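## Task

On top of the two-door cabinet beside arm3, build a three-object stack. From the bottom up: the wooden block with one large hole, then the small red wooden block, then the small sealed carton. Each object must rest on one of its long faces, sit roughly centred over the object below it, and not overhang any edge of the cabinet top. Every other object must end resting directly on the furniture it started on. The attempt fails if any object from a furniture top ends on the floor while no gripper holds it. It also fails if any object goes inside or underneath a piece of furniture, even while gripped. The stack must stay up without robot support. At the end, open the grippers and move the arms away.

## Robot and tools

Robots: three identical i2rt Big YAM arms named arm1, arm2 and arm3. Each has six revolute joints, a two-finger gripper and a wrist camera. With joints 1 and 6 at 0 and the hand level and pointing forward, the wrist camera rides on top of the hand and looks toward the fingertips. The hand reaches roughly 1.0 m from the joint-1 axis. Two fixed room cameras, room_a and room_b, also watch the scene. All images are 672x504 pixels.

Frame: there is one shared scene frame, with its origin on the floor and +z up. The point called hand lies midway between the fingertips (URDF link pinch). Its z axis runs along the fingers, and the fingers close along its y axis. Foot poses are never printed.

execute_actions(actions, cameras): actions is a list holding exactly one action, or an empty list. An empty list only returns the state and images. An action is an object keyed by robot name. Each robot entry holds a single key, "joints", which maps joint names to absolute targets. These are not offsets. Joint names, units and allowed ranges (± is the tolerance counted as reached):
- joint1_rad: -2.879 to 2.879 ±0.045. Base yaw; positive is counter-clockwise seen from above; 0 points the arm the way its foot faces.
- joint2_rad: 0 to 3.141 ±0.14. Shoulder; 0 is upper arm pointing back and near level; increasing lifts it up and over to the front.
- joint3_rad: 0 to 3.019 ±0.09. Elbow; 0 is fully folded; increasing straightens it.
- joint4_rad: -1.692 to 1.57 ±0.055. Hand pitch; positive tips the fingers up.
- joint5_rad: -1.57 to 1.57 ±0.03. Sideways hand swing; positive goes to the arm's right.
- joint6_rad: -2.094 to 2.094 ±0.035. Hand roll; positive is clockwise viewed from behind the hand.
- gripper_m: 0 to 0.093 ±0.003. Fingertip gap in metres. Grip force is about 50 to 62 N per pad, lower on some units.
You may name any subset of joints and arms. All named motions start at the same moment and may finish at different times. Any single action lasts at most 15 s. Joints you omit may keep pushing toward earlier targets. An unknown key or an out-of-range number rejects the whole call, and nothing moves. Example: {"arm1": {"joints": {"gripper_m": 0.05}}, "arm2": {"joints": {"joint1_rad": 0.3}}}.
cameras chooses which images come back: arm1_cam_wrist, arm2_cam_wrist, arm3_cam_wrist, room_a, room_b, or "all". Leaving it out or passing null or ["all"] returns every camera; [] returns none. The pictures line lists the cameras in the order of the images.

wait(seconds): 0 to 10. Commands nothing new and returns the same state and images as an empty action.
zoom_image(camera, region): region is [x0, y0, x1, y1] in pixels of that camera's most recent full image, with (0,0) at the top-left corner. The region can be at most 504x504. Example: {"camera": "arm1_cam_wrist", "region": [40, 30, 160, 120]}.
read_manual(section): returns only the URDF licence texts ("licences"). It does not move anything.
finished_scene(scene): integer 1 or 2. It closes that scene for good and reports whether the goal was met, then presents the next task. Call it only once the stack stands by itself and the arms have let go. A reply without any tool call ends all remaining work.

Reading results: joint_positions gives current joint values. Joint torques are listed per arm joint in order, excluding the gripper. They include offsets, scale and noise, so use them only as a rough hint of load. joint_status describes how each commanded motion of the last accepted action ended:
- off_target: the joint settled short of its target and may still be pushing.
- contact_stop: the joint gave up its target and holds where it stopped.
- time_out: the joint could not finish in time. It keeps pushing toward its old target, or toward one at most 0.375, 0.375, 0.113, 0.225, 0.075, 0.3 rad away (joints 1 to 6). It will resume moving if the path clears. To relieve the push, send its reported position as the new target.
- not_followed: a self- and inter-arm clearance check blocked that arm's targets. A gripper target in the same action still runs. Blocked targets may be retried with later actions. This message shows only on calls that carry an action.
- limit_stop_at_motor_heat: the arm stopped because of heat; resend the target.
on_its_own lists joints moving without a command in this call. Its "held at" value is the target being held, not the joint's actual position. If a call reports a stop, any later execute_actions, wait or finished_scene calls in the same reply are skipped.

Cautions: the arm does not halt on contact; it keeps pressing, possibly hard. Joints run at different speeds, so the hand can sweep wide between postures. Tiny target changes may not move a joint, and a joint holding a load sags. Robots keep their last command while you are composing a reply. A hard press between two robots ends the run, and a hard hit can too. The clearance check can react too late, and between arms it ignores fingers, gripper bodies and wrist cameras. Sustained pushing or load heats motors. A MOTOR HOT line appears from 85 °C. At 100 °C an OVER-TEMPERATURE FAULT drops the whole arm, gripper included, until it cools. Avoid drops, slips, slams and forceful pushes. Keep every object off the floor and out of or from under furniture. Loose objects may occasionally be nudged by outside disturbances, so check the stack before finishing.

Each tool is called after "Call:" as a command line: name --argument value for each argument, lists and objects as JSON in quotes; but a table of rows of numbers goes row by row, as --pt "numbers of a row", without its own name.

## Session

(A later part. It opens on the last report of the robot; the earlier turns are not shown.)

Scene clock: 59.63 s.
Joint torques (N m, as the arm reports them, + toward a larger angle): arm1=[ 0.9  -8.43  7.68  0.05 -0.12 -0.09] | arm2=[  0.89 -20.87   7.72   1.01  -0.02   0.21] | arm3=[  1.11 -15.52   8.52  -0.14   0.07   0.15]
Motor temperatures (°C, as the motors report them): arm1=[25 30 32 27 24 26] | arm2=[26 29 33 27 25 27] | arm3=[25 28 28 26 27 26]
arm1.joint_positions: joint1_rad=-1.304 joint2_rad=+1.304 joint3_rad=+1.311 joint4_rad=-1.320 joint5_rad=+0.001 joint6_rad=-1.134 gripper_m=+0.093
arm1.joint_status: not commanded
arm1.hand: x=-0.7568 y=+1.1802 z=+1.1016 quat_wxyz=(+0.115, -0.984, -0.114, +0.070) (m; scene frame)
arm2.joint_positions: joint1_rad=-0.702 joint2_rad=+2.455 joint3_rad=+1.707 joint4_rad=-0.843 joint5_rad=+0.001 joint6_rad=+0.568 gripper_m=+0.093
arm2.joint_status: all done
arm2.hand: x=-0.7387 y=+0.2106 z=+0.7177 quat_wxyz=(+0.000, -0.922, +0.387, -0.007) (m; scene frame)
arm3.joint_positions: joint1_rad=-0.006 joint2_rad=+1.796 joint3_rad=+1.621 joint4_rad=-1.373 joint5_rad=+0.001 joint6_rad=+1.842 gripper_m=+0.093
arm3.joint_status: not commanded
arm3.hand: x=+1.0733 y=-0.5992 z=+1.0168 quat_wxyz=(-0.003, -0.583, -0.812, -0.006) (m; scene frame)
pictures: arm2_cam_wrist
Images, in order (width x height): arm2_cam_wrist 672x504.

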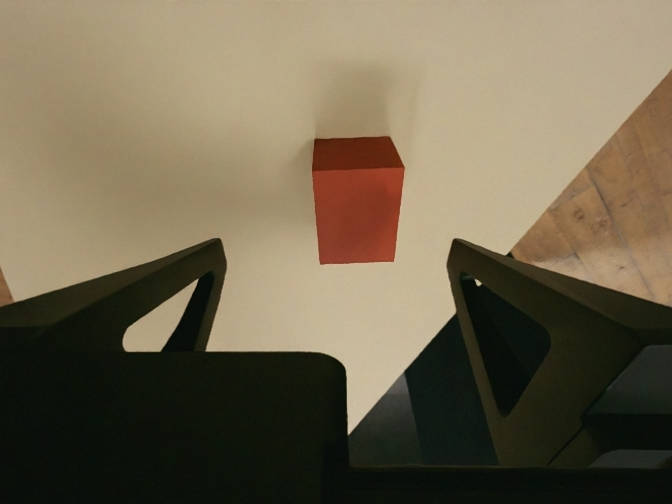

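Call:
execute_actions --actions '[{"arm2":{"joints":{"joint2_rad":2.57,"joint4_rad":-0.71}}}]' --cameras '[]'

Call:
execute_actions --actions '[{"arm2":{"joints":{"gripper_m":0.03}}}]' --cameras '["arm2_cam_wrist"]'

Call:
execute_actions --actions '[{"arm2":{"joints":{"joint2_rad":2.0,"joint4_rad":-1.29}}}]' --cameras '[]'

Call:
execute_actions --actions '[{"arm2":{"joints":{"joint1_rad":1.87,"joint6_rad":0}}}]' --cameras '[]'

Call:
execute_actions --actions '[{"arm2":{"joints":{"joint2_rad":2.23,"joint4_rad":-1.04}}}]' --cameras '["arm2_cam_wrist","room_a"]'

Scene clock: 63.23 s.
Joint torques (N m, as the arm reports them, + toward a larger angle): arm1=[ 0.91 -8.44  7.69  0.05 -0.12 -0.09] | arm2=[  0.63 -22.66   6.96   1.03  -0.03   0.24] | arm3=[  1.04 -15.55   8.47  -0.14   0.08   0.14]
Motor temperatures (°C, as the motors report them): arm1=[25 30 32 27 24 26] | arm2=[26 30 33 27 25 27] | arm3=[25 28 28 26 27 26]
arm1.joint_positions: joint1_rad=-1.304 joint2_rad=+1.304 joint3_rad=+1.311 joint4_rad=-1.320 joint5_rad=+0.001 joint6_rad=-1.134 gripper_m=+0.093
arm1.joint_status: not commanded
arm1.hand: x=-0.7568 y=+1.1802 z=+1.1016 quat_wxyz=(+0.115, -0.984, -0.114, +0.070) (m; scene frame)
arm2.joint_positions: joint1_rad=-0.702 joint2_rad=+2.577 joint3_rad=+1.707 joint4_rad=-0.725 joint5_rad=+0.001 joint6_rad=+0.568 gripper_m=+0.093
arm2.joint_status: all done
arm2.hand: x=-0.7248 y=+0.2072 z=+0.6427 quat_wxyz=(+0.001, -0.922, +0.387, -0.010) (m; scene frame)
arm3.joint_positions: joint1_rad=-0.006 joint2_rad=+1.796 joint3_rad=+1.621 joint4_rad=-1.373 joint5_rad=+0.001 joint6_rad=+1.842 gripper_m=+0.093
arm3.joint_status: not commanded
arm3.hand: x=+1.0733 y=-0.5992 z=+1.0168 quat_wxyz=(-0.003, -0.583, -0.812, -0.006) (m; scene frame)
pictures: none
No camera images: the call's "cameras" was empty. Leave "cameras" out to get every camera's image.

Scene clock: 63.87 s.
Joint torques (N m, as the arm reports them, + toward a larger angle): arm1=[ 0.91 -8.44  7.7   0.05 -0.12 -0.09] | arm2=[  0.61 -22.28   6.87   0.97   0.01   0.19] | arm3=[  0.9  -15.13   8.5   -0.33   0.07   0.15]
Motor temperatures (°C, as the motors report them): arm1=[25 30 32 27 24 26] | arm2=[26 30 33 27 25 27] | arm3=[25 28 28 26 27 26]
arm1.joint_positions: joint1_rad=-1.304 joint2_rad=+1.304 joint3_rad=+1.311 joint4_rad=-1.320 joint5_rad=+0.001 joint6_rad=-1.134 gripper_m=+0.093
arm1.joint_status: not commanded
arm1.hand: x=-0.7568 y=+1.1802 z=+1.1016 quat_wxyz=(+0.115, -0.984, -0.114, +0.070) (m; scene frame)
arm2.joint_positions: joint1_rad=-0.702 joint2_rad=+2.577 joint3_rad=+1.707 joint4_rad=-0.724 joint5_rad=+0.001 joint6_rad=+0.568 gripper_m=+0.044
arm2.joint_status: gripper_m off_target (ended at +0.044, target +0.030)
arm2.hand: x=-0.7250 y=+0.2073 z=+0.6427 quat_wxyz=(+0.001, -0.922, +0.387, -0.009) (m; scene frame)
arm3.joint_positions: joint1_rad=-0.006 joint2_rad=+1.796 joint3_rad=+1.621 joint4_rad=-1.373 joint5_rad=+0.001 joint6_rad=+1.842 gripper_m=+0.093
arm3.joint_status: not commanded
arm3.hand: x=+1.0733 y=-0.5992 z=+1.0168 quat_wxyz=(-0.003, -0.583, -0.812, -0.006) (m; scene frame)
pictures: arm2_cam_wrist
Images, in order (width x height): arm2_cam_wrist 672x504.

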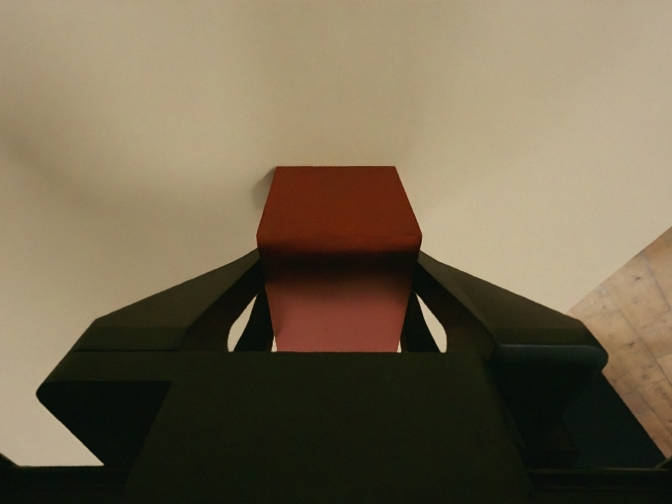

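Scene clock: 65.47 s.
Joint torques (N m, as the arm reports them, + toward a larger angle): arm1=[ 0.92 -8.46  7.69  0.04 -0.12 -0.09] | arm2=[  0.92 -19.47   9.83  -0.39  -0.01   0.21] | arm3=[  1.04 -15.54   8.72  -0.19   0.07   0.16]
Motor temperatures (°C, as the motors report them): arm1=[25 29 32 27 24 26] | arm2=[26 30 33 27 25 27] | arm3=[25 28 28 26 27 26]
arm1.joint_positions: joint1_rad=-1.304 joint2_rad=+1.304 joint3_rad=+1.311 joint4_rad=-1.320 joint5_rad=+0.001 joint6_rad=-1.134 gripper_m=+0.093
arm1.joint_status: not commanded
arm1.hand: x=-0.7568 y=+1.1802 z=+1.1016 quat_wxyz=(+0.115, -0.984, -0.114, +0.070) (m; scene frame)
arm2.joint_positions: joint1_rad=-0.702 joint2_rad=+2.007 joint3_rad=+1.707 joint4_rad=-1.277 joint5_rad=+0.001 joint6_rad=+0.568 gripper_m=+0.044
arm2.joint_status: all done
arm2.hand: x=-0.7118 y=+0.2053 z=+0.9910 quat_wxyz=(-0.001, -0.922, +0.387, -0.001) (m; scene frame)
arm3.joint_positions: joint1_rad=-0.006 joint2_rad=+1.796 joint3_rad=+1.621 joint4_rad=-1.373 joint5_rad=+0.001 joint6_rad=+1.842 gripper_m=+0.093
arm3.joint_status: not commanded
arm3.hand: x=+1.0733 y=-0.5992 z=+1.0168 quat_wxyz=(-0.003, -0.583, -0.812, -0.006) (m; scene frame)
pictures: none
No camera images: the call's "cameras" was empty. Leave "cameras" out to get every camera's image.

Scene clock: 68.07 s.
Joint torques (N m, as the arm reports them, + toward a larger angle): arm1=[ 0.92 -8.44  7.69  0.04 -0.12 -0.09] | arm2=[ -0.01 -20.47   9.67  -0.28   0.04  -0.03] | arm3=[  1.07 -15.5    8.5   -0.11   0.08   0.15]
Motor temperatures (°C, as the motors report them): arm1=[25 29 32 27 24 26] | arm2=[26 30 33 27 25 27] | arm3=[25 28 28 26 27 26]
arm1.joint_positions: joint1_rad=-1.304 joint2_rad=+1.304 joint3_rad=+1.311 joint4_rad=-1.320 joint5_rad=+0.001 joint6_rad=-1.134 gripper_m=+0.093
arm1.joint_status: not commanded
arm1.hand: x=-0.7568 y=+1.1802 z=+1.1016 quat_wxyz=(+0.115, -0.984, -0.114, +0.070) (m; scene frame)
arm2.joint_positions: joint1_rad=+1.872 joint2_rad=+2.007 joint3_rad=+1.707 joint4_rad=-1.277 joint5_rad=-0.002 joint6_rad=+0.012 gripper_m=+0.044
arm2.joint_status: all done
arm2.hand: x=+0.3046 y=-0.3650 z=+0.9871 quat_wxyz=(+0.004, -0.392, -0.920, +0.000) (m; scene frame)
arm3.joint_positions: joint1_rad=-0.006 joint2_rad=+1.796 joint3_rad=+1.621 joint4_rad=-1.373 joint5_rad=+0.001 joint6_rad=+1.842 gripper_m=+0.093
arm3.joint_status: not commanded
arm3.hand: x=+1.0733 y=-0.5992 z=+1.0168 quat_wxyz=(-0.003, -0.583, -0.812, -0.006) (m; scene frame)
pictures: none
No camera images: the call's "cameras" was empty. Leave "cameras" out to get every camera's image.

Scene clock: 69.40 s.
Joint torques (N m, as the arm reports them, + toward a larger angle): arm1=[ 0.91 -8.46  7.69  0.04 -0.13 -0.09] | arm2=[  0.15 -21.84   8.85   0.93   0.06  -0.01] | arm3=[  0.81 -15.26   8.51  -0.15   0.08   0.15]
Motor temperatures (°C, as the motors report them): arm1=[25 29 32 27 24 26] | arm2=[26 30 33 27 25 27] | arm3=[25 28 28 26 27 26]
arm1.joint_positions: joint1_rad=-1.304 joint2_rad=+1.304 joint3_rad=+1.311 joint4_rad=-1.320 joint5_rad=+0.001 joint6_rad=-1.134 gripper_m=+0.093
arm1.joint_status: not commanded
arm1.hand: x=-0.7568 y=+1.1802 z=+1.1016 quat_wxyz=(+0.115, -0.984, -0.114, +0.070) (m; scene frame)
arm2.joint_positions: joint1_rad=+1.872 joint2_rad=+2.237 joint3_rad=+1.707 joint4_rad=-1.054 joint5_rad=-0.002 joint6_rad=+0.012 gripper_m=+0.044
arm2.joint_status: all done
arm2.hand: x=+0.3241 y=-0.3859 z=+0.8484 quat_wxyz=(+0.007, -0.392, -0.920, -0.001) (m; scene frame)
arm3.joint_positions: joint1_rad=-0.006 joint2_rad=+1.796 joint3_rad=+1.621 joint4_rad=-1.373 joint5_rad=+0.001 joint6_rad=+1.842 gripper_m=+0.093
arm3.joint_status: not commanded
arm3.hand: x=+1.0733 y=-0.5992 z=+1.0168 quat_wxyz=(-0.003, -0.583, -0.812, -0.006) (m; scene frame)
pictures: arm2_cam_wrist, room_a
Images, in order (width x height): arm2_cam_wrist 672x504, room_a 672x504.

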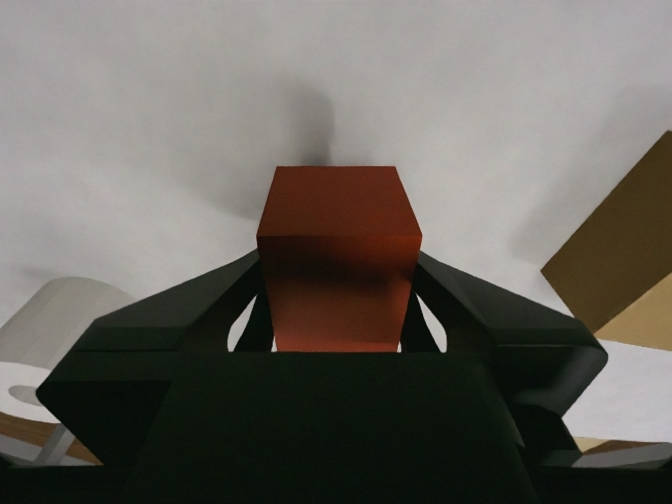

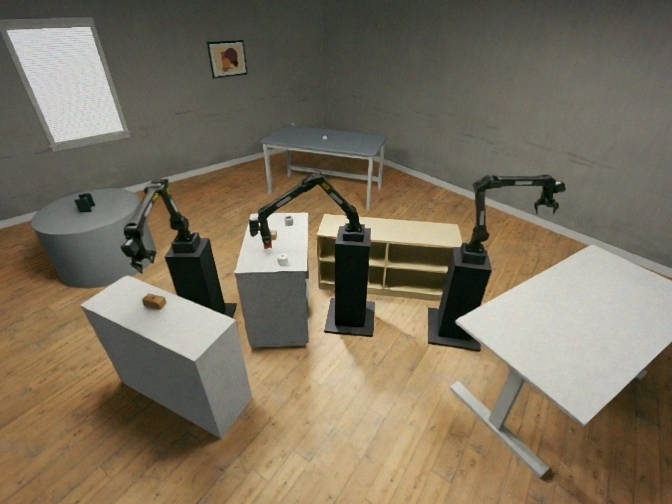

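Call:
execute_actions --actions '[{"arm2":{"joints":{"joint2_rad":2.3,"joint4_rad":-0.985}}}]' --cameras '[]'

Call:
execute_actions --actions '[{"arm2":{"joints":{"gripper_m":0.093}}}]' --cameras '[]'

Call:
execute_actions --actions '[{"arm2":{"joints":{"joint2_rad":1.2,"joint4_rad":-1.6}},"arm3":{"joints":{"joint1_rad":0.4,"joint6_rad":-0.26}}}]' --cameras '[]'

Call:
execute_actions --actions '[{"arm2":{"joints":{"joint1_rad":0.3}},"arm3":{"joints":{"joint1_rad":1.475}}}]' --cameras '[]'

Call:
execute_actions --actions '[{"arm3":{"joints":{"joint2_rad":2.04,"joint3_rad":1.7,"joint4_rad":-1.165}}}]' --cameras '["arm3_cam_wrist"]'

Scene clock: 73.10 s.
Joint torques (N m, as the arm reports them, + toward a larger angle): arm1=[ 0.92 -8.46  7.7   0.04 -0.12 -0.09] | arm2=[  0.54 -21.09   8.66   0.9    0.04   0.  ] | arm3=[  1.05 -15.93   8.49  -0.2    0.06   0.16]
Motor temperatures (°C, as the motors report them): arm1=[25 29 32 27 24 26] | arm2=[26 30 33 27 25 27] | arm3=[25 28 28 26 27 26]
arm1.joint_positions: joint1_rad=-1.304 joint2_rad=+1.304 joint3_rad=+1.311 joint4_rad=-1.320 joint5_rad=+0.001 joint6_rad=-1.134 gripper_m=+0.093
arm1.joint_status: not commanded
arm1.hand: x=-0.7568 y=+1.1802 z=+1.1016 quat_wxyz=(+0.115, -0.984, -0.114, +0.070) (m; scene frame)
arm2.joint_positions: joint1_rad=+1.872 joint2_rad=+2.294 joint3_rad=+1.707 joint4_rad=-0.998 joint5_rad=-0.001 joint6_rad=+0.012 gripper_m=+0.044
arm2.joint_status: all done
arm2.hand: x=+0.3256 y=-0.3874 z=+0.8130 quat_wxyz=(+0.008, -0.392, -0.920, -0.001) (m; scene frame)
arm3.joint_positions: joint1_rad=-0.006 joint2_rad=+1.796 joint3_rad=+1.621 joint4_rad=-1.373 joint5_rad=+0.001 joint6_rad=+1.842 gripper_m=+0.093
arm3.joint_status: not commanded
arm3.hand: x=+1.0733 y=-0.5992 z=+1.0168 quat_wxyz=(-0.003, -0.583, -0.812, -0.006) (m; scene frame)
pictures: none
No camera images: the call's "cameras" was empty. Leave "cameras" out to get every camera's image.

Scene clock: 73.73 s.
Joint torques (N m, as the arm reports them, + toward a larger angle): arm1=[ 0.91 -8.42  7.69  0.05 -0.12 -0.09] | arm2=[  0.25 -20.53   8.55   0.99   0.04   0.02] | arm3=[  1.03 -15.5    8.55  -0.19   0.08   0.16]
Motor temperatures (°C, as the motors report them): arm1=[25 29 32 27 24 26] | arm2=[26 30 33 27 25 27] | arm3=[25 28 28 26 27 26]
arm1.joint_positions: joint1_rad=-1.304 joint2_rad=+1.304 joint3_rad=+1.311 joint4_rad=-1.320 joint5_rad=+0.001 joint6_rad=-1.134 gripper_m=+0.093
arm1.joint_status: not commanded
arm1.hand: x=-0.7568 y=+1.1802 z=+1.1016 quat_wxyz=(+0.115, -0.984, -0.114, +0.070) (m; scene frame)
arm2.joint_positions: joint1_rad=+1.872 joint2_rad=+2.294 joint3_rad=+1.707 joint4_rad=-0.998 joint5_rad=-0.001 joint6_rad=+0.012 gripper_m=+0.093
arm2.joint_status: all done
arm2.hand: x=+0.3256 y=-0.3874 z=+0.8130 quat_wxyz=(+0.008, -0.392, -0.920, -0.001) (m; scene frame)
arm3.joint_positions: joint1_rad=-0.006 joint2_rad=+1.796 joint3_rad=+1.621 joint4_rad=-1.373 joint5_rad=+0.001 joint6_rad=+1.842 gripper_m=+0.093
arm3.joint_status: not commanded
arm3.hand: x=+1.0733 y=-0.5992 z=+1.0168 quat_wxyz=(-0.003, -0.583, -0.812, -0.006) (m; scene frame)
pictures: none
No camera images: the call's "cameras" was empty. Leave "cameras" out to get every camera's image.

Scene clock: 76.13 s.
Joint torques (N m, as the arm reports them, + toward a larger angle): arm1=[ 0.91 -8.42  7.69  0.05 -0.12 -0.09] | arm2=[ 0.   -6.34 10.05  0.74  0.01  0.  ] | arm3=[ -0.24 -15.77   8.68   0.04   0.05  -0.05]
Motor temperatures (°C, as the motors report them): arm1=[25 29 32 27 24 26] | arm2=[26 30 33 27 25 27] | arm3=[25 28 28 26 27 26]
arm1.joint_positions: joint1_rad=-1.304 joint2_rad=+1.304 joint3_rad=+1.311 joint4_rad=-1.320 joint5_rad=+0.001 joint6_rad=-1.134 gripper_m=+0.093
arm1.joint_status: not commanded
arm1.hand: x=-0.7568 y=+1.1802 z=+1.1016 quat_wxyz=(+0.115, -0.984, -0.114, +0.070) (m; scene frame)
arm2.joint_positions: joint1_rad=+1.872 joint2_rad=+1.195 joint3_rad=+1.707 joint4_rad=-1.587 joint5_rad=-0.001 joint6_rad=+0.012 gripper_m=+0.093
arm2.joint_status: all done
arm2.hand: x=+0.1587 y=-0.2137 z=+1.3801 quat_wxyz=(-0.226, -0.380, -0.892, +0.095) (m; scene frame)
arm3.joint_positions: joint1_rad=+0.408 joint2_rad=+1.796 joint3_rad=+1.621 joint4_rad=-1.373 joint5_rad=-0.002 joint6_rad=-0.249 gripper_m=+0.093
arm3.joint_status: all done
arm3.hand: x=+0.9093 y=-0.4407 z=+1.0171 quat_wxyz=(-0.006, +0.589, -0.808, -0.005) (m; scene frame)
pictures: none
No camera images: the call's "cameras" was empty. Leave "cameras" out to get every camera's image.

Scene clock: 77.90 s.
Joint torques (N m, as the arm reports them, + toward a larger angle): arm1=[ 0.92 -8.43  7.69  0.05 -0.12 -0.09] | arm2=[ 0.56 -7.69  9.98  0.77 -0.02  0.  ] | arm3=[  0.46 -15.83   8.58  -0.04   0.03   0.01]
Motor temperatures (°C, as the motors report them): arm1=[25 29 32 27 24 26] | arm2=[26 29 33 27 25 27] | arm3=[25 28 28 26 27 26]
arm1.joint_positions: joint1_rad=-1.304 joint2_rad=+1.304 joint3_rad=+1.311 joint4_rad=-1.320 joint5_rad=+0.001 joint6_rad=-1.134 gripper_m=+0.093
arm1.joint_status: not commanded
arm1.hand: x=-0.7568 y=+1.1802 z=+1.1016 quat_wxyz=(+0.115, -0.984, -0.114, +0.070) (m; scene frame)
arm2.joint_positions: joint1_rad=+0.299 joint2_rad=+1.207 joint3_rad=+1.707 joint4_rad=-1.587 joint5_rad=+0.000 joint6_rad=+0.012 gripper_m=+0.093
arm2.joint_status: all done
arm2.hand: x=-0.4051 y=-0.2105 z=+1.3784 quat_wxyz=(-0.092, -0.900, -0.361, +0.224) (m; scene frame)
arm3.joint_positions: joint1_rad=+1.479 joint2_rad=+1.796 joint3_rad=+1.621 joint4_rad=-1.373 joint5_rad=-0.002 joint6_rad=-0.252 gripper_m=+0.093
arm3.joint_status: all done
arm3.hand: x=+0.3435 y=-0.4263 z=+1.0213 quat_wxyz=(-0.002, +0.919, -0.393, -0.012) (m; scene frame)
pictures: none
No camera images: the call's "cameras" was empty. Leave "cameras" out to get every camera's image.

Scene clock: 79.17 s.
Joint torques (N m, as the arm reports them, + toward a larger angle): arm1=[ 0.93 -8.44  7.69  0.05 -0.13 -0.09] | arm2=[ 0.49 -7.33  9.93  0.73 -0.05 -0.02] | arm3=[  0.65 -19.42   8.76   0.66   0.06  -0.02]
Motor temperatures (°C, as the motors report them): arm1=[25 29 32 27 24 26] | arm2=[26 29 33 27 25 27] | arm3=[25 28 29 26 27 26]
arm1.joint_positions: joint1_rad=-1.304 joint2_rad=+1.304 joint3_rad=+1.311 joint4_rad=-1.320 joint5_rad=+0.001 joint6_rad=-1.134 gripper_m=+0.093
arm1.joint_status: not commanded
arm1.hand: x=-0.7568 y=+1.1802 z=+1.1016 quat_wxyz=(+0.115, -0.984, -0.114, +0.070) (m; scene frame)
arm2.joint_positions: joint1_rad=+0.299 joint2_rad=+1.207 joint3_rad=+1.707 joint4_rad=-1.587 joint5_rad=+0.000 joint6_rad=+0.012 gripper_m=+0.093
arm2.joint_status: not commanded
arm2.hand: x=-0.4051 y=-0.2105 z=+1.3784 quat_wxyz=(-0.092, -0.900, -0.361, +0.224) (m; scene frame)
arm3.joint_positions: joint1_rad=+1.479 joint2_rad=+2.053 joint3_rad=+1.677 joint4_rad=-1.173 joint5_rad=-0.002 joint6_rad=-0.252 gripper_m=+0.093
arm3.joint_status: all done
arm3.hand: x=+0.3115 y=-0.3715 z=+0.8969 quat_wxyz=(-0.002, +0.919, -0.393, -0.011) (m; scene frame)
pictures: arm3_cam_wrist
Images, in order (width x height): arm3_cam_wrist 672x504.

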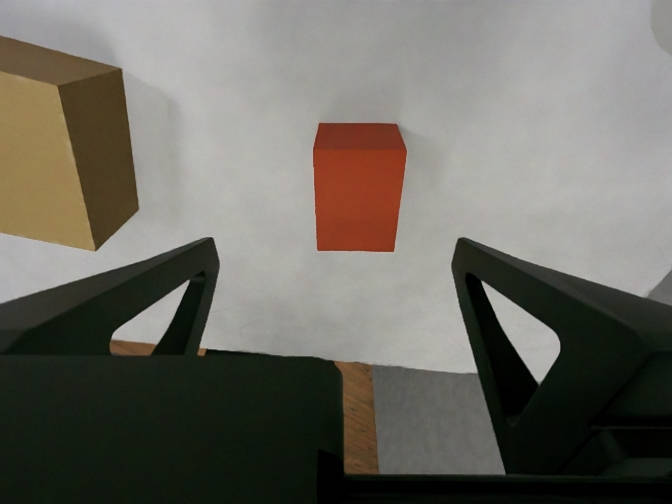

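Call:
execute_actions --actions '[{"arm3":{"joints":{"joint1_rad":1.45,"joint2_rad":2.16,"joint3_rad":1.625,"joint4_rad":-1.02}}}]' --cameras '["arm3_cam_wrist"]'

Scene clock: 81.43 s.
Joint torques (N m, as the arm reports them, + toward a larger angle): arm1=[ 0.91 -8.44  7.7   0.05 -0.12 -0.09] | arm2=[ 0.68 -7.96  9.97  0.83 -0.04  0.01] | arm3=[ -0.29 -19.88   6.98   0.7    0.07   0.  ]
Motor temperatures (°C, as the motors report them): arm1=[25 29 32 27 24 26] | arm2=[26 29 33 27 25 27] | arm3=[25 28 28 26 27 26]
arm1.joint_positions: joint1_rad=-1.304 joint2_rad=+1.304 joint3_rad=+1.311 joint4_rad=-1.320 joint5_rad=+0.001 joint6_rad=-1.134 gripper_m=+0.093
arm1.joint_status: not commanded
arm1.hand: x=-0.7568 y=+1.1802 z=+1.1016 quat_wxyz=(+0.115, -0.984, -0.114, +0.070) (m; scene frame)
arm2.joint_positions: joint1_rad=+0.299 joint2_rad=+1.207 joint3_rad=+1.707 joint4_rad=-1.587 joint5_rad=+0.000 joint6_rad=+0.012 gripper_m=+0.093
arm2.joint_status: not commanded
arm2.hand: x=-0.4051 y=-0.2105 z=+1.3784 quat_wxyz=(-0.092, -0.900, -0.361, +0.224) (m; scene frame)
arm3.joint_positions: joint1_rad=+1.462 joint2_rad=+2.166 joint3_rad=+1.619 joint4_rad=-1.029 joint5_rad=-0.002 joint6_rad=-0.252 gripper_m=+0.093
arm3.joint_status: all done
arm3.hand: x=+0.3217 y=-0.3694 z=+0.8099 quat_wxyz=(+0.007, +0.916, -0.401, +0.000) (m; scene frame)
pictures: arm3_cam_wrist
Images, in order (width x height): arm3_cam_wrist 672x504.

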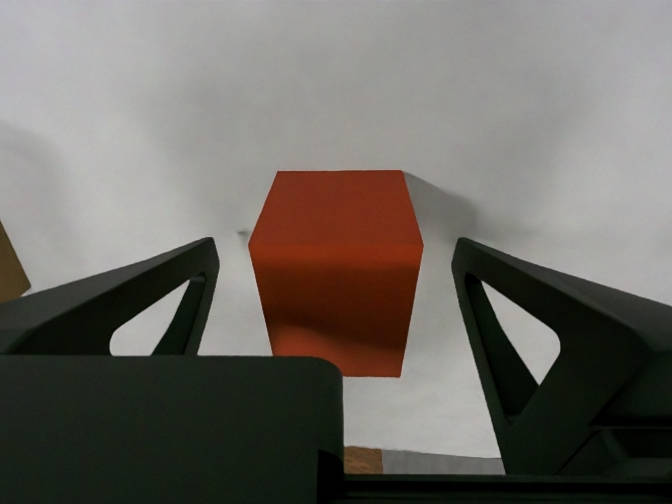

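Call:
execute_actions --actions '[{"arm3":{"joints":{"gripper_m":0.03}}}]' --cameras '[]'

Call:
execute_actions --actions '[{"arm3":{"joints":{"joint2_rad":1.9,"joint3_rad":1.67,"joint4_rad":-1.32}}}]' --cameras '[]'

Call:
execute_actions --actions '[{"arm3":{"joints":{"joint1_rad":0,"joint6_rad":1.85}}}]' --cameras '[]'

Call:
execute_actions --actions '[{"arm3":{"joints":{"joint2_rad":2.06,"joint4_rad":-1.13}}}]' --cameras '["arm3_cam_wrist"]'

Scene clock: 84.80 s.
Joint torques (N m, as the arm reports them, + toward a larger angle): arm1=[ 0.9  -8.46  7.7   0.05 -0.13 -0.09] | arm2=[ 0.49 -7.56 10.06  0.7  -0.04  0.  ] | arm3=[  0.01 -19.83   7.08   0.67   0.05   0.  ]
Motor temperatures (°C, as the motors report them): arm1=[25 29 32 27 24 26] | arm2=[26 29 34 27 25 27] | arm3=[25 28 28 26 27 26]
arm1.joint_positions: joint1_rad=-1.304 joint2_rad=+1.304 joint3_rad=+1.311 joint4_rad=-1.320 joint5_rad=+0.001 joint6_rad=-1.134 gripper_m=+0.093
arm1.joint_status: not commanded
arm1.hand: x=-0.7568 y=+1.1802 z=+1.1016 quat_wxyz=(+0.115, -0.984, -0.114, +0.070) (m; scene frame)
arm2.joint_positions: joint1_rad=+0.299 joint2_rad=+1.207 joint3_rad=+1.707 joint4_rad=-1.587 joint5_rad=+0.000 joint6_rad=+0.012 gripper_m=+0.093
arm2.joint_status: not commanded
arm2.hand: x=-0.4051 y=-0.2105 z=+1.3784 quat_wxyz=(-0.092, -0.900, -0.361, +0.224) (m; scene frame)
arm3.joint_positions: joint1_rad=+1.462 joint2_rad=+2.166 joint3_rad=+1.619 joint4_rad=-1.029 joint5_rad=-0.001 joint6_rad=-0.252 gripper_m=+0.044
arm3.joint_status: gripper_m off_target (ended at +0.044, target +0.030)
arm3.hand: x=+0.3217 y=-0.3693 z=+0.8099 quat_wxyz=(+0.006, +0.916, -0.401, +0.000) (m; scene frame)
pictures: none
No camera images: the call's "cameras" was empty. Leave "cameras" out to get every camera's image.

Scene clock: 86.17 s.
Joint torques (N m, as the arm reports them, + toward a larger angle): arm1=[ 0.93 -8.43  7.69  0.05 -0.12 -0.09] | arm2=[ 0.34 -8.12 10.06  0.72 -0.03  0.03] | arm3=[ -0.28 -16.23   8.9   -0.08   0.07  -0.03]
Motor temperatures (°C, as the motors report them): arm1=[25 29 32 27 24 26] | arm2=[26 29 34 27 25 27] | arm3=[25 28 28 26 27 26]
arm1.joint_positions: joint1_rad=-1.304 joint2_rad=+1.304 joint3_rad=+1.311 joint4_rad=-1.320 joint5_rad=+0.001 joint6_rad=-1.134 gripper_m=+0.093
arm1.joint_status: not commanded
arm1.hand: x=-0.7568 y=+1.1802 z=+1.1016 quat_wxyz=(+0.115, -0.984, -0.114, +0.070) (m; scene frame)
arm2.joint_positions: joint1_rad=+0.299 joint2_rad=+1.207 joint3_rad=+1.707 joint4_rad=-1.587 joint5_rad=+0.000 joint6_rad=+0.012 gripper_m=+0.093
arm2.joint_status: not commanded
arm2.hand: x=-0.4051 y=-0.2105 z=+1.3784 quat_wxyz=(-0.092, -0.900, -0.361, +0.224) (m; scene frame)
arm3.joint_positions: joint1_rad=+1.462 joint2_rad=+1.893 joint3_rad=+1.649 joint4_rad=-1.313 joint5_rad=-0.001 joint6_rad=-0.252 gripper_m=+0.044
arm3.joint_status: all done
arm3.hand: x=+0.3395 y=-0.3991 z=+0.9789 quat_wxyz=(+0.000, +0.916, -0.401, -0.008) (m; scene frame)
pictures: none
No camera images: the call's "cameras" was empty. Leave "cameras" out to get every camera's image.

Scene clock: 88.57 s.
Joint torques (N m, as the arm reports them, + toward a larger angle): arm1=[ 0.9  -8.43  7.69  0.04 -0.12 -0.09] | arm2=[ 0.1  -7.75 10.09  0.82 -0.03 -0.04] | arm3=[  0.78 -17.03   8.9   -0.24   0.07   0.14]
Motor temperatures (°C, as the motors report them): arm1=[25 29 32 27 24 26] | arm2=[26 28 34 27 25 27] | arm3=[25 29 28 26 27 26]
arm1.joint_positions: joint1_rad=-1.304 joint2_rad=+1.304 joint3_rad=+1.311 joint4_rad=-1.320 joint5_rad=+0.001 joint6_rad=-1.134 gripper_m=+0.093
arm1.joint_status: not commanded
arm1.hand: x=-0.7568 y=+1.1802 z=+1.1016 quat_wxyz=(+0.115, -0.984, -0.114, +0.070) (m; scene frame)
arm2.joint_positions: joint1_rad=+0.299 joint2_rad=+1.207 joint3_rad=+1.707 joint4_rad=-1.587 joint5_rad=+0.000 joint6_rad=+0.012 gripper_m=+0.093
arm2.joint_status: not commanded
arm2.hand: x=-0.4051 y=-0.2105 z=+1.3784 quat_wxyz=(-0.092, -0.900, -0.361, +0.224) (m; scene frame)
arm3.joint_positions: joint1_rad=-0.005 joint2_rad=+1.897 joint3_rad=+1.649 joint4_rad=-1.313 joint5_rad=+0.002 joint6_rad=+1.839 gripper_m=+0.044
arm3.joint_status: all done
arm3.hand: x=+1.0940 y=-0.5845 z=+0.9718 quat_wxyz=(-0.001, -0.582, -0.813, +0.000) (m; scene frame)
pictures: none
No camera images: the call's "cameras" was empty. Leave "cameras" out to get every camera's image.

Scene clock: 89.67 s.
Joint torques (N m, as the arm reports them, + toward a larger angle): arm1=[ 0.92 -8.44  7.69  0.06 -0.12 -0.09] | arm2=[ 0.81 -7.57 10.07  0.83 -0.05 -0.02] | arm3=[  0.37 -20.19   8.5    0.47   0.05   0.2 ]
Motor temperatures (°C, as the motors report them): arm1=[25 29 32 27 24 26] | arm2=[26 28 34 27 25 27] | arm3=[25 29 29 26 27 26]
arm1.joint_positions: joint1_rad=-1.304 joint2_rad=+1.304 joint3_rad=+1.311 joint4_rad=-1.320 joint5_rad=+0.001 joint6_rad=-1.134 gripper_m=+0.093
arm1.joint_status: not commanded
arm1.hand: x=-0.7568 y=+1.1802 z=+1.1016 quat_wxyz=(+0.115, -0.984, -0.114, +0.070) (m; scene frame)
arm2.joint_positions: joint1_rad=+0.299 joint2_rad=+1.207 joint3_rad=+1.707 joint4_rad=-1.587 joint5_rad=+0.000 joint6_rad=+0.012 gripper_m=+0.093
arm2.joint_status: not commanded
arm2.hand: x=-0.4051 y=-0.2105 z=+1.3784 quat_wxyz=(-0.092, -0.900, -0.361, +0.224) (m; scene frame)
arm3.joint_positions: joint1_rad=-0.005 joint2_rad=+2.081 joint3_rad=+1.649 joint4_rad=-1.137 joint5_rad=+0.002 joint6_rad=+1.840 gripper_m=+0.044
arm3.joint_status: all done
arm3.hand: x=+1.1204 y=-0.5666 z=+0.8657 quat_wxyz=(+0.000, -0.582, -0.813, +0.004) (m; scene frame)
pictures: arm3_cam_wrist
Images, in order (width x height): arm3_cam_wrist 672x504.

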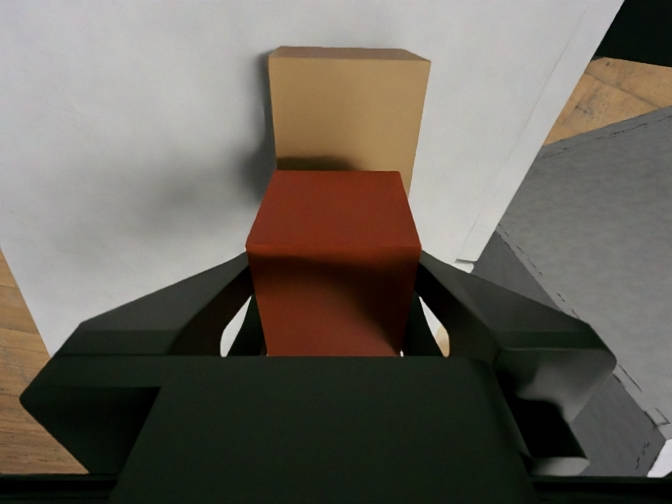

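Call:
execute_actions --actions '[{"arm3":{"joints":{"joint1_rad":-0.025,"joint2_rad":2.14,"joint4_rad":-1.115}}}]' --cameras '["arm3_cam_wrist"]'

Scene clock: 91.73 s.
Joint torques (N m, as the arm reports them, + toward a larger angle): arm1=[ 0.89 -8.41  7.69  0.06 -0.12 -0.09] | arm2=[ 0.82 -7.69 10.07  0.77 -0.05 -0.04] | arm3=[ -0.48 -18.07   8.25   0.38   0.14   0.17]
Motor temperatures (°C, as the motors report them): arm1=[25 29 32 27 24 26] | arm2=[26 28 34 27 25 27] | arm3=[25 29 29 26 27 26]
arm1.joint_positions: joint1_rad=-1.304 joint2_rad=+1.304 joint3_rad=+1.311 joint4_rad=-1.320 joint5_rad=+0.001 joint6_rad=-1.134 gripper_m=+0.093
arm1.joint_status: not commanded
arm1.hand: x=-0.7568 y=+1.1802 z=+1.1016 quat_wxyz=(+0.115, -0.984, -0.114, +0.070) (m; scene frame)
arm2.joint_positions: joint1_rad=+0.299 joint2_rad=+1.207 joint3_rad=+1.707 joint4_rad=-1.587 joint5_rad=+0.000 joint6_rad=+0.012 gripper_m=+0.093
arm2.joint_status: not commanded
arm2.hand: x=-0.4051 y=-0.2105 z=+1.3784 quat_wxyz=(-0.092, -0.900, -0.361, +0.224) (m; scene frame)
arm3.joint_positions: joint1_rad=-0.012 joint2_rad=+2.121 joint3_rad=+1.649 joint4_rad=-1.122 joint5_rad=-0.001 joint6_rad=+1.841 gripper_m=+0.044
arm3.joint_status: all done
arm3.hand: x=+1.1218 y=-0.5708 z=+0.8422 quat_wxyz=(+0.006, -0.585, -0.811, +0.015) (m; scene frame)
pictures: arm3_cam_wrist
Images, in order (width x height): arm3_cam_wrist 672x504.

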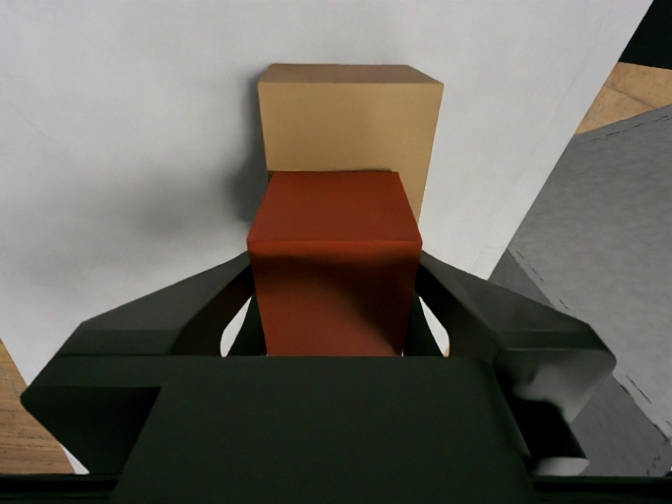

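Call:
execute_actions --actions '[{"arm3":{"joints":{"gripper_m":0.093}}}]' --cameras '["arm3_cam_wrist"]'

Call:
execute_actions --actions '[{"arm3":{"joints":{"joint2_rad":1.9,"joint4_rad":-1.32}}}]' --cameras '[]'

Call:
execute_actions --actions '[{"arm3":{"joints":{"joint1_rad":1.742,"joint6_rad":0.26}}}]' --cameras '[]'

Call:
execute_actions --actions '[{"arm3":{"joints":{"joint2_rad":2.03,"joint4_rad":-1.16}}}]' --cameras '["arm3_cam_wrist"]'

Scene clock: 95.57 s.
Joint torques (N m, as the arm reports them, + toward a larger angle): arm1=[ 0.9  -8.43  7.69  0.05 -0.13 -0.09] | arm2=[ 0.79 -7.78 10.05  0.73 -0.04  0.01] | arm3=[ -0.58 -17.74   8.15   0.41   0.16   0.16]
Motor temperatures (°C, as the motors report them): arm1=[25 29 32 27 24 26] | arm2=[26 28 34 27 25 27] | arm3=[25 29 29 26 27 26]
arm1.joint_positions: joint1_rad=-1.304 joint2_rad=+1.304 joint3_rad=+1.311 joint4_rad=-1.320 joint5_rad=+0.001 joint6_rad=-1.134 gripper_m=+0.093
arm1.joint_status: not commanded
arm1.hand: x=-0.7568 y=+1.1802 z=+1.1016 quat_wxyz=(+0.115, -0.984, -0.114, +0.070) (m; scene frame)
arm2.joint_positions: joint1_rad=+0.299 joint2_rad=+1.207 joint3_rad=+1.707 joint4_rad=-1.587 joint5_rad=+0.000 joint6_rad=+0.012 gripper_m=+0.093
arm2.joint_status: not commanded
arm2.hand: x=-0.4051 y=-0.2105 z=+1.3784 quat_wxyz=(-0.092, -0.900, -0.361, +0.224) (m; scene frame)
arm3.joint_positions: joint1_rad=-0.012 joint2_rad=+2.121 joint3_rad=+1.649 joint4_rad=-1.122 joint5_rad=-0.001 joint6_rad=+1.841 gripper_m=+0.093
arm3.joint_status: all done
arm3.hand: x=+1.1218 y=-0.5709 z=+0.8420 quat_wxyz=(+0.006, -0.585, -0.811, +0.016) (m; scene frame)
pictures: arm3_cam_wrist
Images, in order (width x height): arm3_cam_wrist 672x504.

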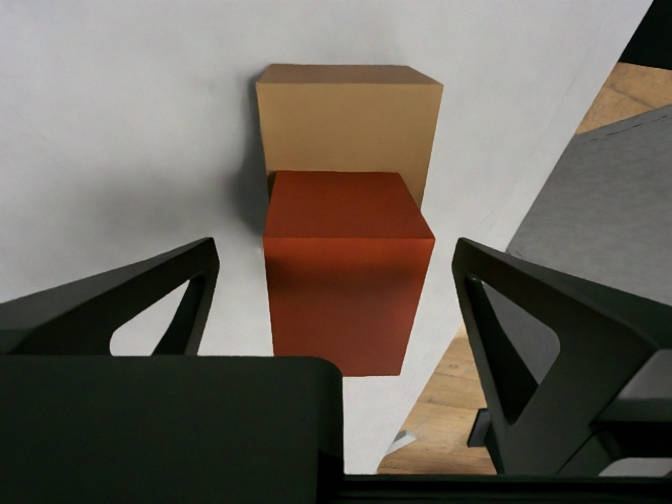

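Scene clock: 96.90 s.
Joint torques (N m, as the arm reports them, + toward a larger angle): arm1=[ 0.93 -8.45  7.7   0.05 -0.12 -0.09] | arm2=[ 0.97 -7.42  9.97  0.86 -0.05 -0.02] | arm3=[ -0.45 -15.79   8.95  -0.08   0.12   0.19]
Motor temperatures (°C, as the motors report them): arm1=[25 29 32 27 24 26] | arm2=[26 28 34 27 25 27] | arm3=[25 29 29 26 27 26]
arm1.joint_positions: joint1_rad=-1.304 joint2_rad=+1.304 joint3_rad=+1.311 joint4_rad=-1.320 joint5_rad=+0.001 joint6_rad=-1.134 gripper_m=+0.093
arm1.joint_status: not commanded
arm1.hand: x=-0.7568 y=+1.1802 z=+1.1016 quat_wxyz=(+0.115, -0.984, -0.114, +0.070) (m; scene frame)
arm2.joint_positions: joint1_rad=+0.299 joint2_rad=+1.207 joint3_rad=+1.707 joint4_rad=-1.587 joint5_rad=+0.000 joint6_rad=+0.012 gripper_m=+0.093
arm2.joint_status: not commanded
arm2.hand: x=-0.4051 y=-0.2105 z=+1.3784 quat_wxyz=(-0.092, -0.900, -0.361, +0.224) (m; scene frame)
arm3.joint_positions: joint1_rad=-0.012 joint2_rad=+1.886 joint3_rad=+1.649 joint4_rad=-1.313 joint5_rad=-0.001 joint6_rad=+1.841 gripper_m=+0.093
arm3.joint_status: all done
arm3.hand: x=+1.0963 y=-0.5879 z=+0.9780 quat_wxyz=(-0.002, -0.585, -0.811, -0.005) (m; scene frame)
pictures: none
No camera images: the call's "cameras" was empty. Leave "cameras" out to get every camera's image.

Scene clock: 99.07 s.
Joint torques (N m, as the arm reports them, + toward a larger angle): arm1=[ 0.93 -8.42  7.69  0.05 -0.12 -0.09] | arm2=[ 0.58 -7.65  9.99  0.79 -0.07 -0.01] | arm3=[  0.08 -16.9    9.06  -0.05   0.11  -0.01]
Motor temperatures (°C, as the motors report them): arm1=[25 29 32 27 24 26] | arm2=[26 28 34 27 25 27] | arm3=[25 29 29 26 27 26]
arm1.joint_positions: joint1_rad=-1.304 joint2_rad=+1.304 joint3_rad=+1.311 joint4_rad=-1.320 joint5_rad=+0.001 joint6_rad=-1.134 gripper_m=+0.093
arm1.joint_status: not commanded
arm1.hand: x=-0.7568 y=+1.1802 z=+1.1016 quat_wxyz=(+0.115, -0.984, -0.114, +0.070) (m; scene frame)
arm2.joint_positions: joint1_rad=+0.299 joint2_rad=+1.207 joint3_rad=+1.707 joint4_rad=-1.587 joint5_rad=+0.000 joint6_rad=+0.012 gripper_m=+0.093
arm2.joint_status: not commanded
arm2.hand: x=-0.4051 y=-0.2105 z=+1.3784 quat_wxyz=(-0.092, -0.900, -0.361, +0.224) (m; scene frame)
arm3.joint_positions: joint1_rad=+1.750 joint2_rad=+1.894 joint3_rad=+1.649 joint4_rad=-1.313 joint5_rad=-0.001 joint6_rad=+0.271 gripper_m=+0.093
arm3.joint_status: all done
arm3.hand: x=+0.2055 y=-0.4983 z=+0.9797 quat_wxyz=(+0.003, +0.863, -0.506, -0.008) (m; scene frame)
pictures: none
No camera images: the call's "cameras" was empty. Leave "cameras" out to get every camera's image.

Scene clock: 100.07 s.
Joint torques (N m, as the arm reports them, + toward a larger angle): arm1=[ 0.91 -8.43  7.69  0.05 -0.12 -0.09] | arm2=[ 0.5  -7.54 10.01  0.69 -0.04 -0.03] | arm3=[ -0.25 -18.64   8.6    0.63   0.09  -0.02]
Motor temperatures (°C, as the motors report them): arm1=[25 29 32 27 24 26] | arm2=[26 28 34 27 25 27] | arm3=[25 29 29 26 27 26]
arm1.joint_positions: joint1_rad=-1.304 joint2_rad=+1.304 joint3_rad=+1.311 joint4_rad=-1.320 joint5_rad=+0.001 joint6_rad=-1.134 gripper_m=+0.093
arm1.joint_status: not commanded
arm1.hand: x=-0.7568 y=+1.1802 z=+1.1016 quat_wxyz=(+0.115, -0.984, -0.114, +0.070) (m; scene frame)
arm2.joint_positions: joint1_rad=+0.299 joint2_rad=+1.207 joint3_rad=+1.707 joint4_rad=-1.587 joint5_rad=+0.000 joint6_rad=+0.012 gripper_m=+0.093
arm2.joint_status: not commanded
arm2.hand: x=-0.4051 y=-0.2105 z=+1.3784 quat_wxyz=(-0.092, -0.900, -0.361, +0.224) (m; scene frame)
arm3.joint_positions: joint1_rad=+1.750 joint2_rad=+2.041 joint3_rad=+1.649 joint4_rad=-1.169 joint5_rad=-0.001 joint6_rad=+0.270 gripper_m=+0.093
arm3.joint_status: all done
arm3.hand: x=+0.1844 y=-0.4781 z=+0.8960 quat_wxyz=(+0.004, +0.863, -0.505, -0.007) (m; scene frame)
pictures: arm3_cam_wrist
Images, in order (width x height): arm3_cam_wrist 672x504.

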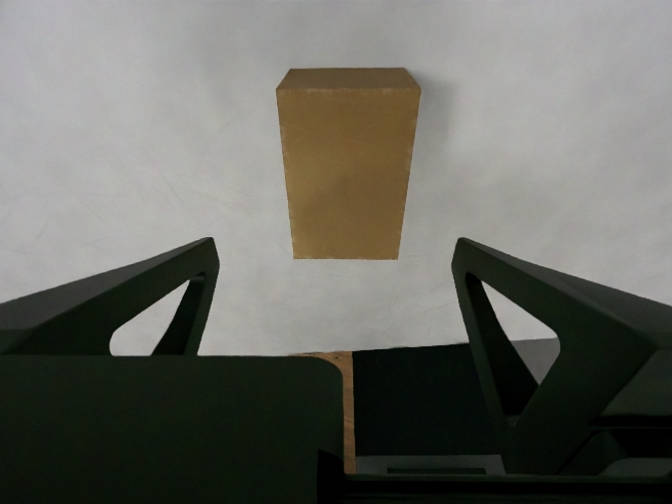

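Call:
execute_actions --actions '[{"arm3":{"joints":{"joint1_rad":1.728,"joint2_rad":2.16,"joint3_rad":1.625,"joint4_rad":-1.0}}}]' --cameras '["arm3_cam_wrist"]'

Call:
execute_actions --actions '[{"arm3":{"joints":{"gripper_m":0.045}}}]' --cameras '[]'

Call:
execute_actions --actions '[{"arm3":{"joints":{"joint2_rad":1.9,"joint3_rad":1.67,"joint4_rad":-1.32}}}]' --cameras '[]'

Call:
execute_actions --actions '[{"arm3":{"joints":{"joint1_rad":0,"joint6_rad":1.85}}}]' --cameras '[]'

Call:
execute_actions --actions '[{"arm3":{"joints":{"joint2_rad":2.0,"joint4_rad":-1.19}}}]' --cameras '["arm3_cam_wrist"]'

Scene clock: 103.83 s.
Joint torques (N m, as the arm reports them, + toward a larger angle): arm1=[ 0.91 -8.42  7.69  0.05 -0.13 -0.09] | arm2=[ 0.49 -7.9  10.13  0.89 -0.04 -0.01] | arm3=[ -0.42 -19.16   7.07   0.74   0.1   -0.01]
Motor temperatures (°C, as the motors report them): arm1=[25 29 32 27 24 26] | arm2=[26 28 34 27 25 27] | arm3=[25 29 29 26 27 26]
arm1.joint_positions: joint1_rad=-1.304 joint2_rad=+1.304 joint3_rad=+1.311 joint4_rad=-1.320 joint5_rad=+0.001 joint6_rad=-1.134 gripper_m=+0.093
arm1.joint_status: not commanded
arm1.hand: x=-0.7568 y=+1.1802 z=+1.1016 quat_wxyz=(+0.115, -0.984, -0.114, +0.070) (m; scene frame)
arm2.joint_positions: joint1_rad=+0.299 joint2_rad=+1.207 joint3_rad=+1.707 joint4_rad=-1.587 joint5_rad=+0.000 joint6_rad=+0.012 gripper_m=+0.093
arm2.joint_status: not commanded
arm2.hand: x=-0.4051 y=-0.2105 z=+1.3784 quat_wxyz=(-0.092, -0.900, -0.361, +0.224) (m; scene frame)
arm3.joint_positions: joint1_rad=+1.743 joint2_rad=+2.166 joint3_rad=+1.619 joint4_rad=-1.009 joint5_rad=-0.001 joint6_rad=+0.270 gripper_m=+0.093
arm3.joint_status: all done
arm3.hand: x=+0.1793 y=-0.4674 z=+0.8121 quat_wxyz=(+0.003, +0.861, -0.509, -0.009) (m; scene frame)
pictures: arm3_cam_wrist
Images, in order (width x height): arm3_cam_wrist 672x504.

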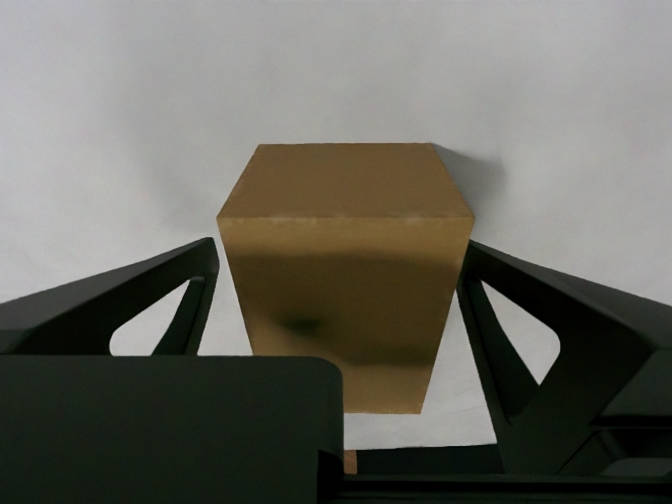

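Scene clock: 104.43 s.
Joint torques (N m, as the arm reports them, + toward a larger angle): arm1=[ 0.89 -8.44  7.69  0.04 -0.12 -0.09] | arm2=[ 0.51 -7.91  9.96  0.74 -0.02  0.02] | arm3=[ -0.82 -19.4    7.03   0.75   0.08  -0.01]
Motor temperatures (°C, as the motors report them): arm1=[25 29 32 27 24 26] | arm2=[26 28 34 27 25 27] | arm3=[25 29 29 26 27 26]
arm1.joint_positions: joint1_rad=-1.304 joint2_rad=+1.304 joint3_rad=+1.311 joint4_rad=-1.320 joint5_rad=+0.001 joint6_rad=-1.134 gripper_m=+0.093
arm1.joint_status: not commanded
arm1.hand: x=-0.7568 y=+1.1802 z=+1.1016 quat_wxyz=(+0.115, -0.984, -0.114, +0.070) (m; scene frame)
arm2.joint_positions: joint1_rad=+0.299 joint2_rad=+1.207 joint3_rad=+1.707 joint4_rad=-1.587 joint5_rad=+0.000 joint6_rad=+0.012 gripper_m=+0.093
arm2.joint_status: not commanded
arm2.hand: x=-0.4051 y=-0.2105 z=+1.3784 quat_wxyz=(-0.092, -0.900, -0.361, +0.224) (m; scene frame)
arm3.joint_positions: joint1_rad=+1.743 joint2_rad=+2.166 joint3_rad=+1.619 joint4_rad=-1.009 joint5_rad=-0.001 joint6_rad=+0.269 gripper_m=+0.059
arm3.joint_status: gripper_m off_target (ended at +0.059, target +0.045)
arm3.hand: x=+0.1794 y=-0.4672 z=+0.8121 quat_wxyz=(+0.003, +0.861, -0.508, -0.009) (m; scene frame)
pictures: none
No camera images: the call's "cameras" was empty. Leave "cameras" out to get every camera's image.

Scene clock: 105.80 s.
Joint torques (N m, as the arm reports them, + toward a larger angle): arm1=[ 0.9  -8.43  7.69  0.05 -0.13 -0.09] | arm2=[ 0.53 -7.66 10.09  0.68 -0.05 -0.03] | arm3=[ -0.71 -16.61   9.13  -0.22   0.07   0.  ]
Motor temperatures (°C, as the motors report them): arm1=[25 29 32 27 24 26] | arm2=[26 28 34 27 25 27] | arm3=[25 29 29 26 27 26]
arm1.joint_positions: joint1_rad=-1.304 joint2_rad=+1.304 joint3_rad=+1.311 joint4_rad=-1.320 joint5_rad=+0.001 joint6_rad=-1.134 gripper_m=+0.093
arm1.joint_status: not commanded
arm1.hand: x=-0.7568 y=+1.1802 z=+1.1016 quat_wxyz=(+0.115, -0.984, -0.114, +0.070) (m; scene frame)
arm2.joint_positions: joint1_rad=+0.299 joint2_rad=+1.207 joint3_rad=+1.707 joint4_rad=-1.587 joint5_rad=+0.000 joint6_rad=+0.012 gripper_m=+0.093
arm2.joint_status: not commanded
arm2.hand: x=-0.4051 y=-0.2105 z=+1.3784 quat_wxyz=(-0.092, -0.900, -0.361, +0.224) (m; scene frame)
arm3.joint_positions: joint1_rad=+1.743 joint2_rad=+1.894 joint3_rad=+1.647 joint4_rad=-1.312 joint5_rad=-0.001 joint6_rad=+0.269 gripper_m=+0.059
arm3.joint_status: all done
arm3.hand: x=+0.2091 y=-0.4954 z=+0.9789 quat_wxyz=(+0.003, +0.861, -0.508, -0.007) (m; scene frame)
pictures: none
No camera images: the call's "cameras" was empty. Leave "cameras" out to get every camera's image.

Scene clock: 107.97 s.
Joint torques (N m, as the arm reports them, + toward a larger angle): arm1=[ 0.89 -8.45  7.69  0.05 -0.12 -0.09] | arm2=[ 0.15 -8.   10.15  0.82 -0.03  0.  ] | arm3=[  0.61 -17.01   9.05  -0.29   0.07   0.16]
Motor temperatures (°C, as the motors report them): arm1=[25 29 32 27 24 26] | arm2=[26 28 34 27 25 27] | arm3=[25 29 29 26 27 26]
arm1.joint_positions: joint1_rad=-1.304 joint2_rad=+1.304 joint3_rad=+1.311 joint4_rad=-1.320 joint5_rad=+0.001 joint6_rad=-1.134 gripper_m=+0.093
arm1.joint_status: not commanded
arm1.hand: x=-0.7568 y=+1.1802 z=+1.1016 quat_wxyz=(+0.115, -0.984, -0.114, +0.070) (m; scene frame)
arm2.joint_positions: joint1_rad=+0.299 joint2_rad=+1.207 joint3_rad=+1.707 joint4_rad=-1.587 joint5_rad=+0.000 joint6_rad=+0.012 gripper_m=+0.093
arm2.joint_status: not commanded
arm2.hand: x=-0.4051 y=-0.2105 z=+1.3784 quat_wxyz=(-0.092, -0.900, -0.361, +0.224) (m; scene frame)
arm3.joint_positions: joint1_rad=-0.008 joint2_rad=+1.901 joint3_rad=+1.647 joint4_rad=-1.312 joint5_rad=+0.002 joint6_rad=+1.840 gripper_m=+0.059
arm3.joint_status: all done
arm3.hand: x=+1.0945 y=-0.5863 z=+0.9694 quat_wxyz=(+0.000, -0.583, -0.812, +0.002) (m; scene frame)
pictures: none
No camera images: the call's "cameras" was empty. Leave "cameras" out to get every camera's image.

Scene clock: 108.93 s.
Joint torques (N m, as the arm reports them, + toward a larger angle): arm1=[ 0.91 -8.44  7.69  0.05 -0.12 -0.09] | arm2=[ 0.45 -7.73 10.09  0.82 -0.05 -0.04] | arm3=[  1.24 -18.55   8.76   0.48   0.05   0.19]
Motor temperatures (°C, as the motors report them): arm1=[25 29 32 27 24 26] | arm2=[26 28 34 27 25 27] | arm3=[25 29 29 26 27 26]
arm1.joint_positions: joint1_rad=-1.304 joint2_rad=+1.304 joint3_rad=+1.311 joint4_rad=-1.320 joint5_rad=+0.001 joint6_rad=-1.134 gripper_m=+0.093
arm1.joint_status: not commanded
arm1.hand: x=-0.7568 y=+1.1802 z=+1.1016 quat_wxyz=(+0.115, -0.984, -0.114, +0.070) (m; scene frame)
arm2.joint_positions: joint1_rad=+0.299 joint2_rad=+1.207 joint3_rad=+1.707 joint4_rad=-1.587 joint5_rad=+0.000 joint6_rad=+0.012 gripper_m=+0.093
arm2.joint_status: not commanded
arm2.hand: x=-0.4051 y=-0.2105 z=+1.3784 quat_wxyz=(-0.092, -0.900, -0.361, +0.224) (m; scene frame)
arm3.joint_positions: joint1_rad=-0.008 joint2_rad=+2.012 joint3_rad=+1.647 joint4_rad=-1.198 joint5_rad=+0.002 joint6_rad=+1.840 gripper_m=+0.059
arm3.joint_status: all done
arm3.hand: x=+1.1139 y=-0.5733 z=+0.9056 quat_wxyz=(-0.001, -0.583, -0.812, +0.001) (m; scene frame)
pictures: arm3_cam_wrist
Images, in order (width x height): arm3_cam_wrist 672x504.

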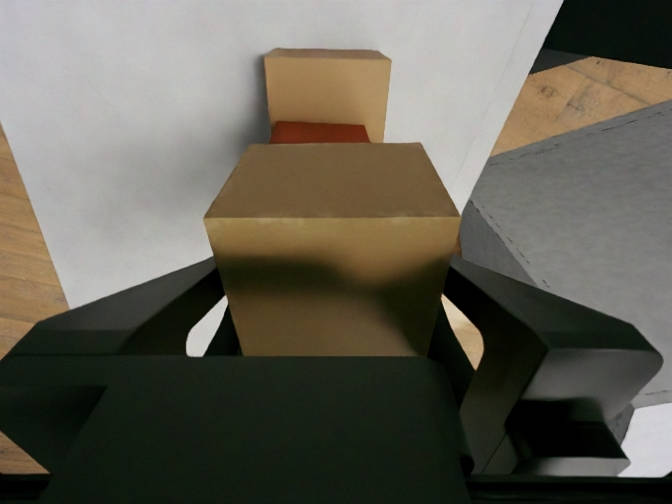

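Target z ≈ .887.

Call:
execute_actions --actions '[{"arm3":{"joints":{"joint1_rad":-0.03,"joint2_rad":2.06,"joint4_rad":-1.155}}}]' --cameras '["arm3_cam_wrist"]'

Scene clock: 110.70 s.
Joint torques (N m, as the arm reports them, + toward a larger angle): arm1=[ 0.93 -8.46  7.7   0.05 -0.12 -0.09] | arm2=[ 0.33 -7.84 10.03  0.76 -0.03  0.01] | arm3=[ -0.78 -16.72   8.59   0.42   0.13   0.18]
Motor temperatures (°C, as the motors report them): arm1=[25 28 32 27 24 26] | arm2=[26 28 34 27 25 27] | arm3=[25 29 29 26 27 26]
arm1.joint_positions: joint1_rad=-1.304 joint2_rad=+1.304 joint3_rad=+1.311 joint4_rad=-1.320 joint5_rad=+0.001 joint6_rad=-1.134 gripper_m=+0.093
arm1.joint_status: not commanded
arm1.hand: x=-0.7568 y=+1.1802 z=+1.1016 quat_wxyz=(+0.115, -0.984, -0.114, +0.070) (m; scene frame)
arm2.joint_positions: joint1_rad=+0.299 joint2_rad=+1.207 joint3_rad=+1.707 joint4_rad=-1.587 joint5_rad=+0.000 joint6_rad=+0.012 gripper_m=+0.093
arm2.joint_status: not commanded
arm2.hand: x=-0.4051 y=-0.2105 z=+1.3784 quat_wxyz=(-0.092, -0.900, -0.361, +0.224) (m; scene frame)
arm3.joint_positions: joint1_rad=-0.016 joint2_rad=+2.041 joint3_rad=+1.647 joint4_rad=-1.161 joint5_rad=-0.001 joint6_rad=+1.841 gripper_m=+0.059
arm3.joint_status: all done
arm3.hand: x=+1.1224 y=-0.5735 z=+0.8890 quat_wxyz=(-0.001, -0.587, -0.809, -0.003) (m; scene frame)
pictures: arm3_cam_wrist
Images, in order (width x height): arm3_cam_wrist 672x504.

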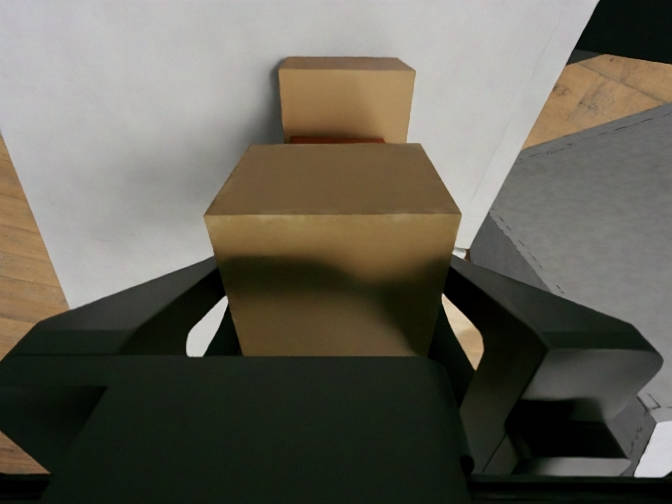

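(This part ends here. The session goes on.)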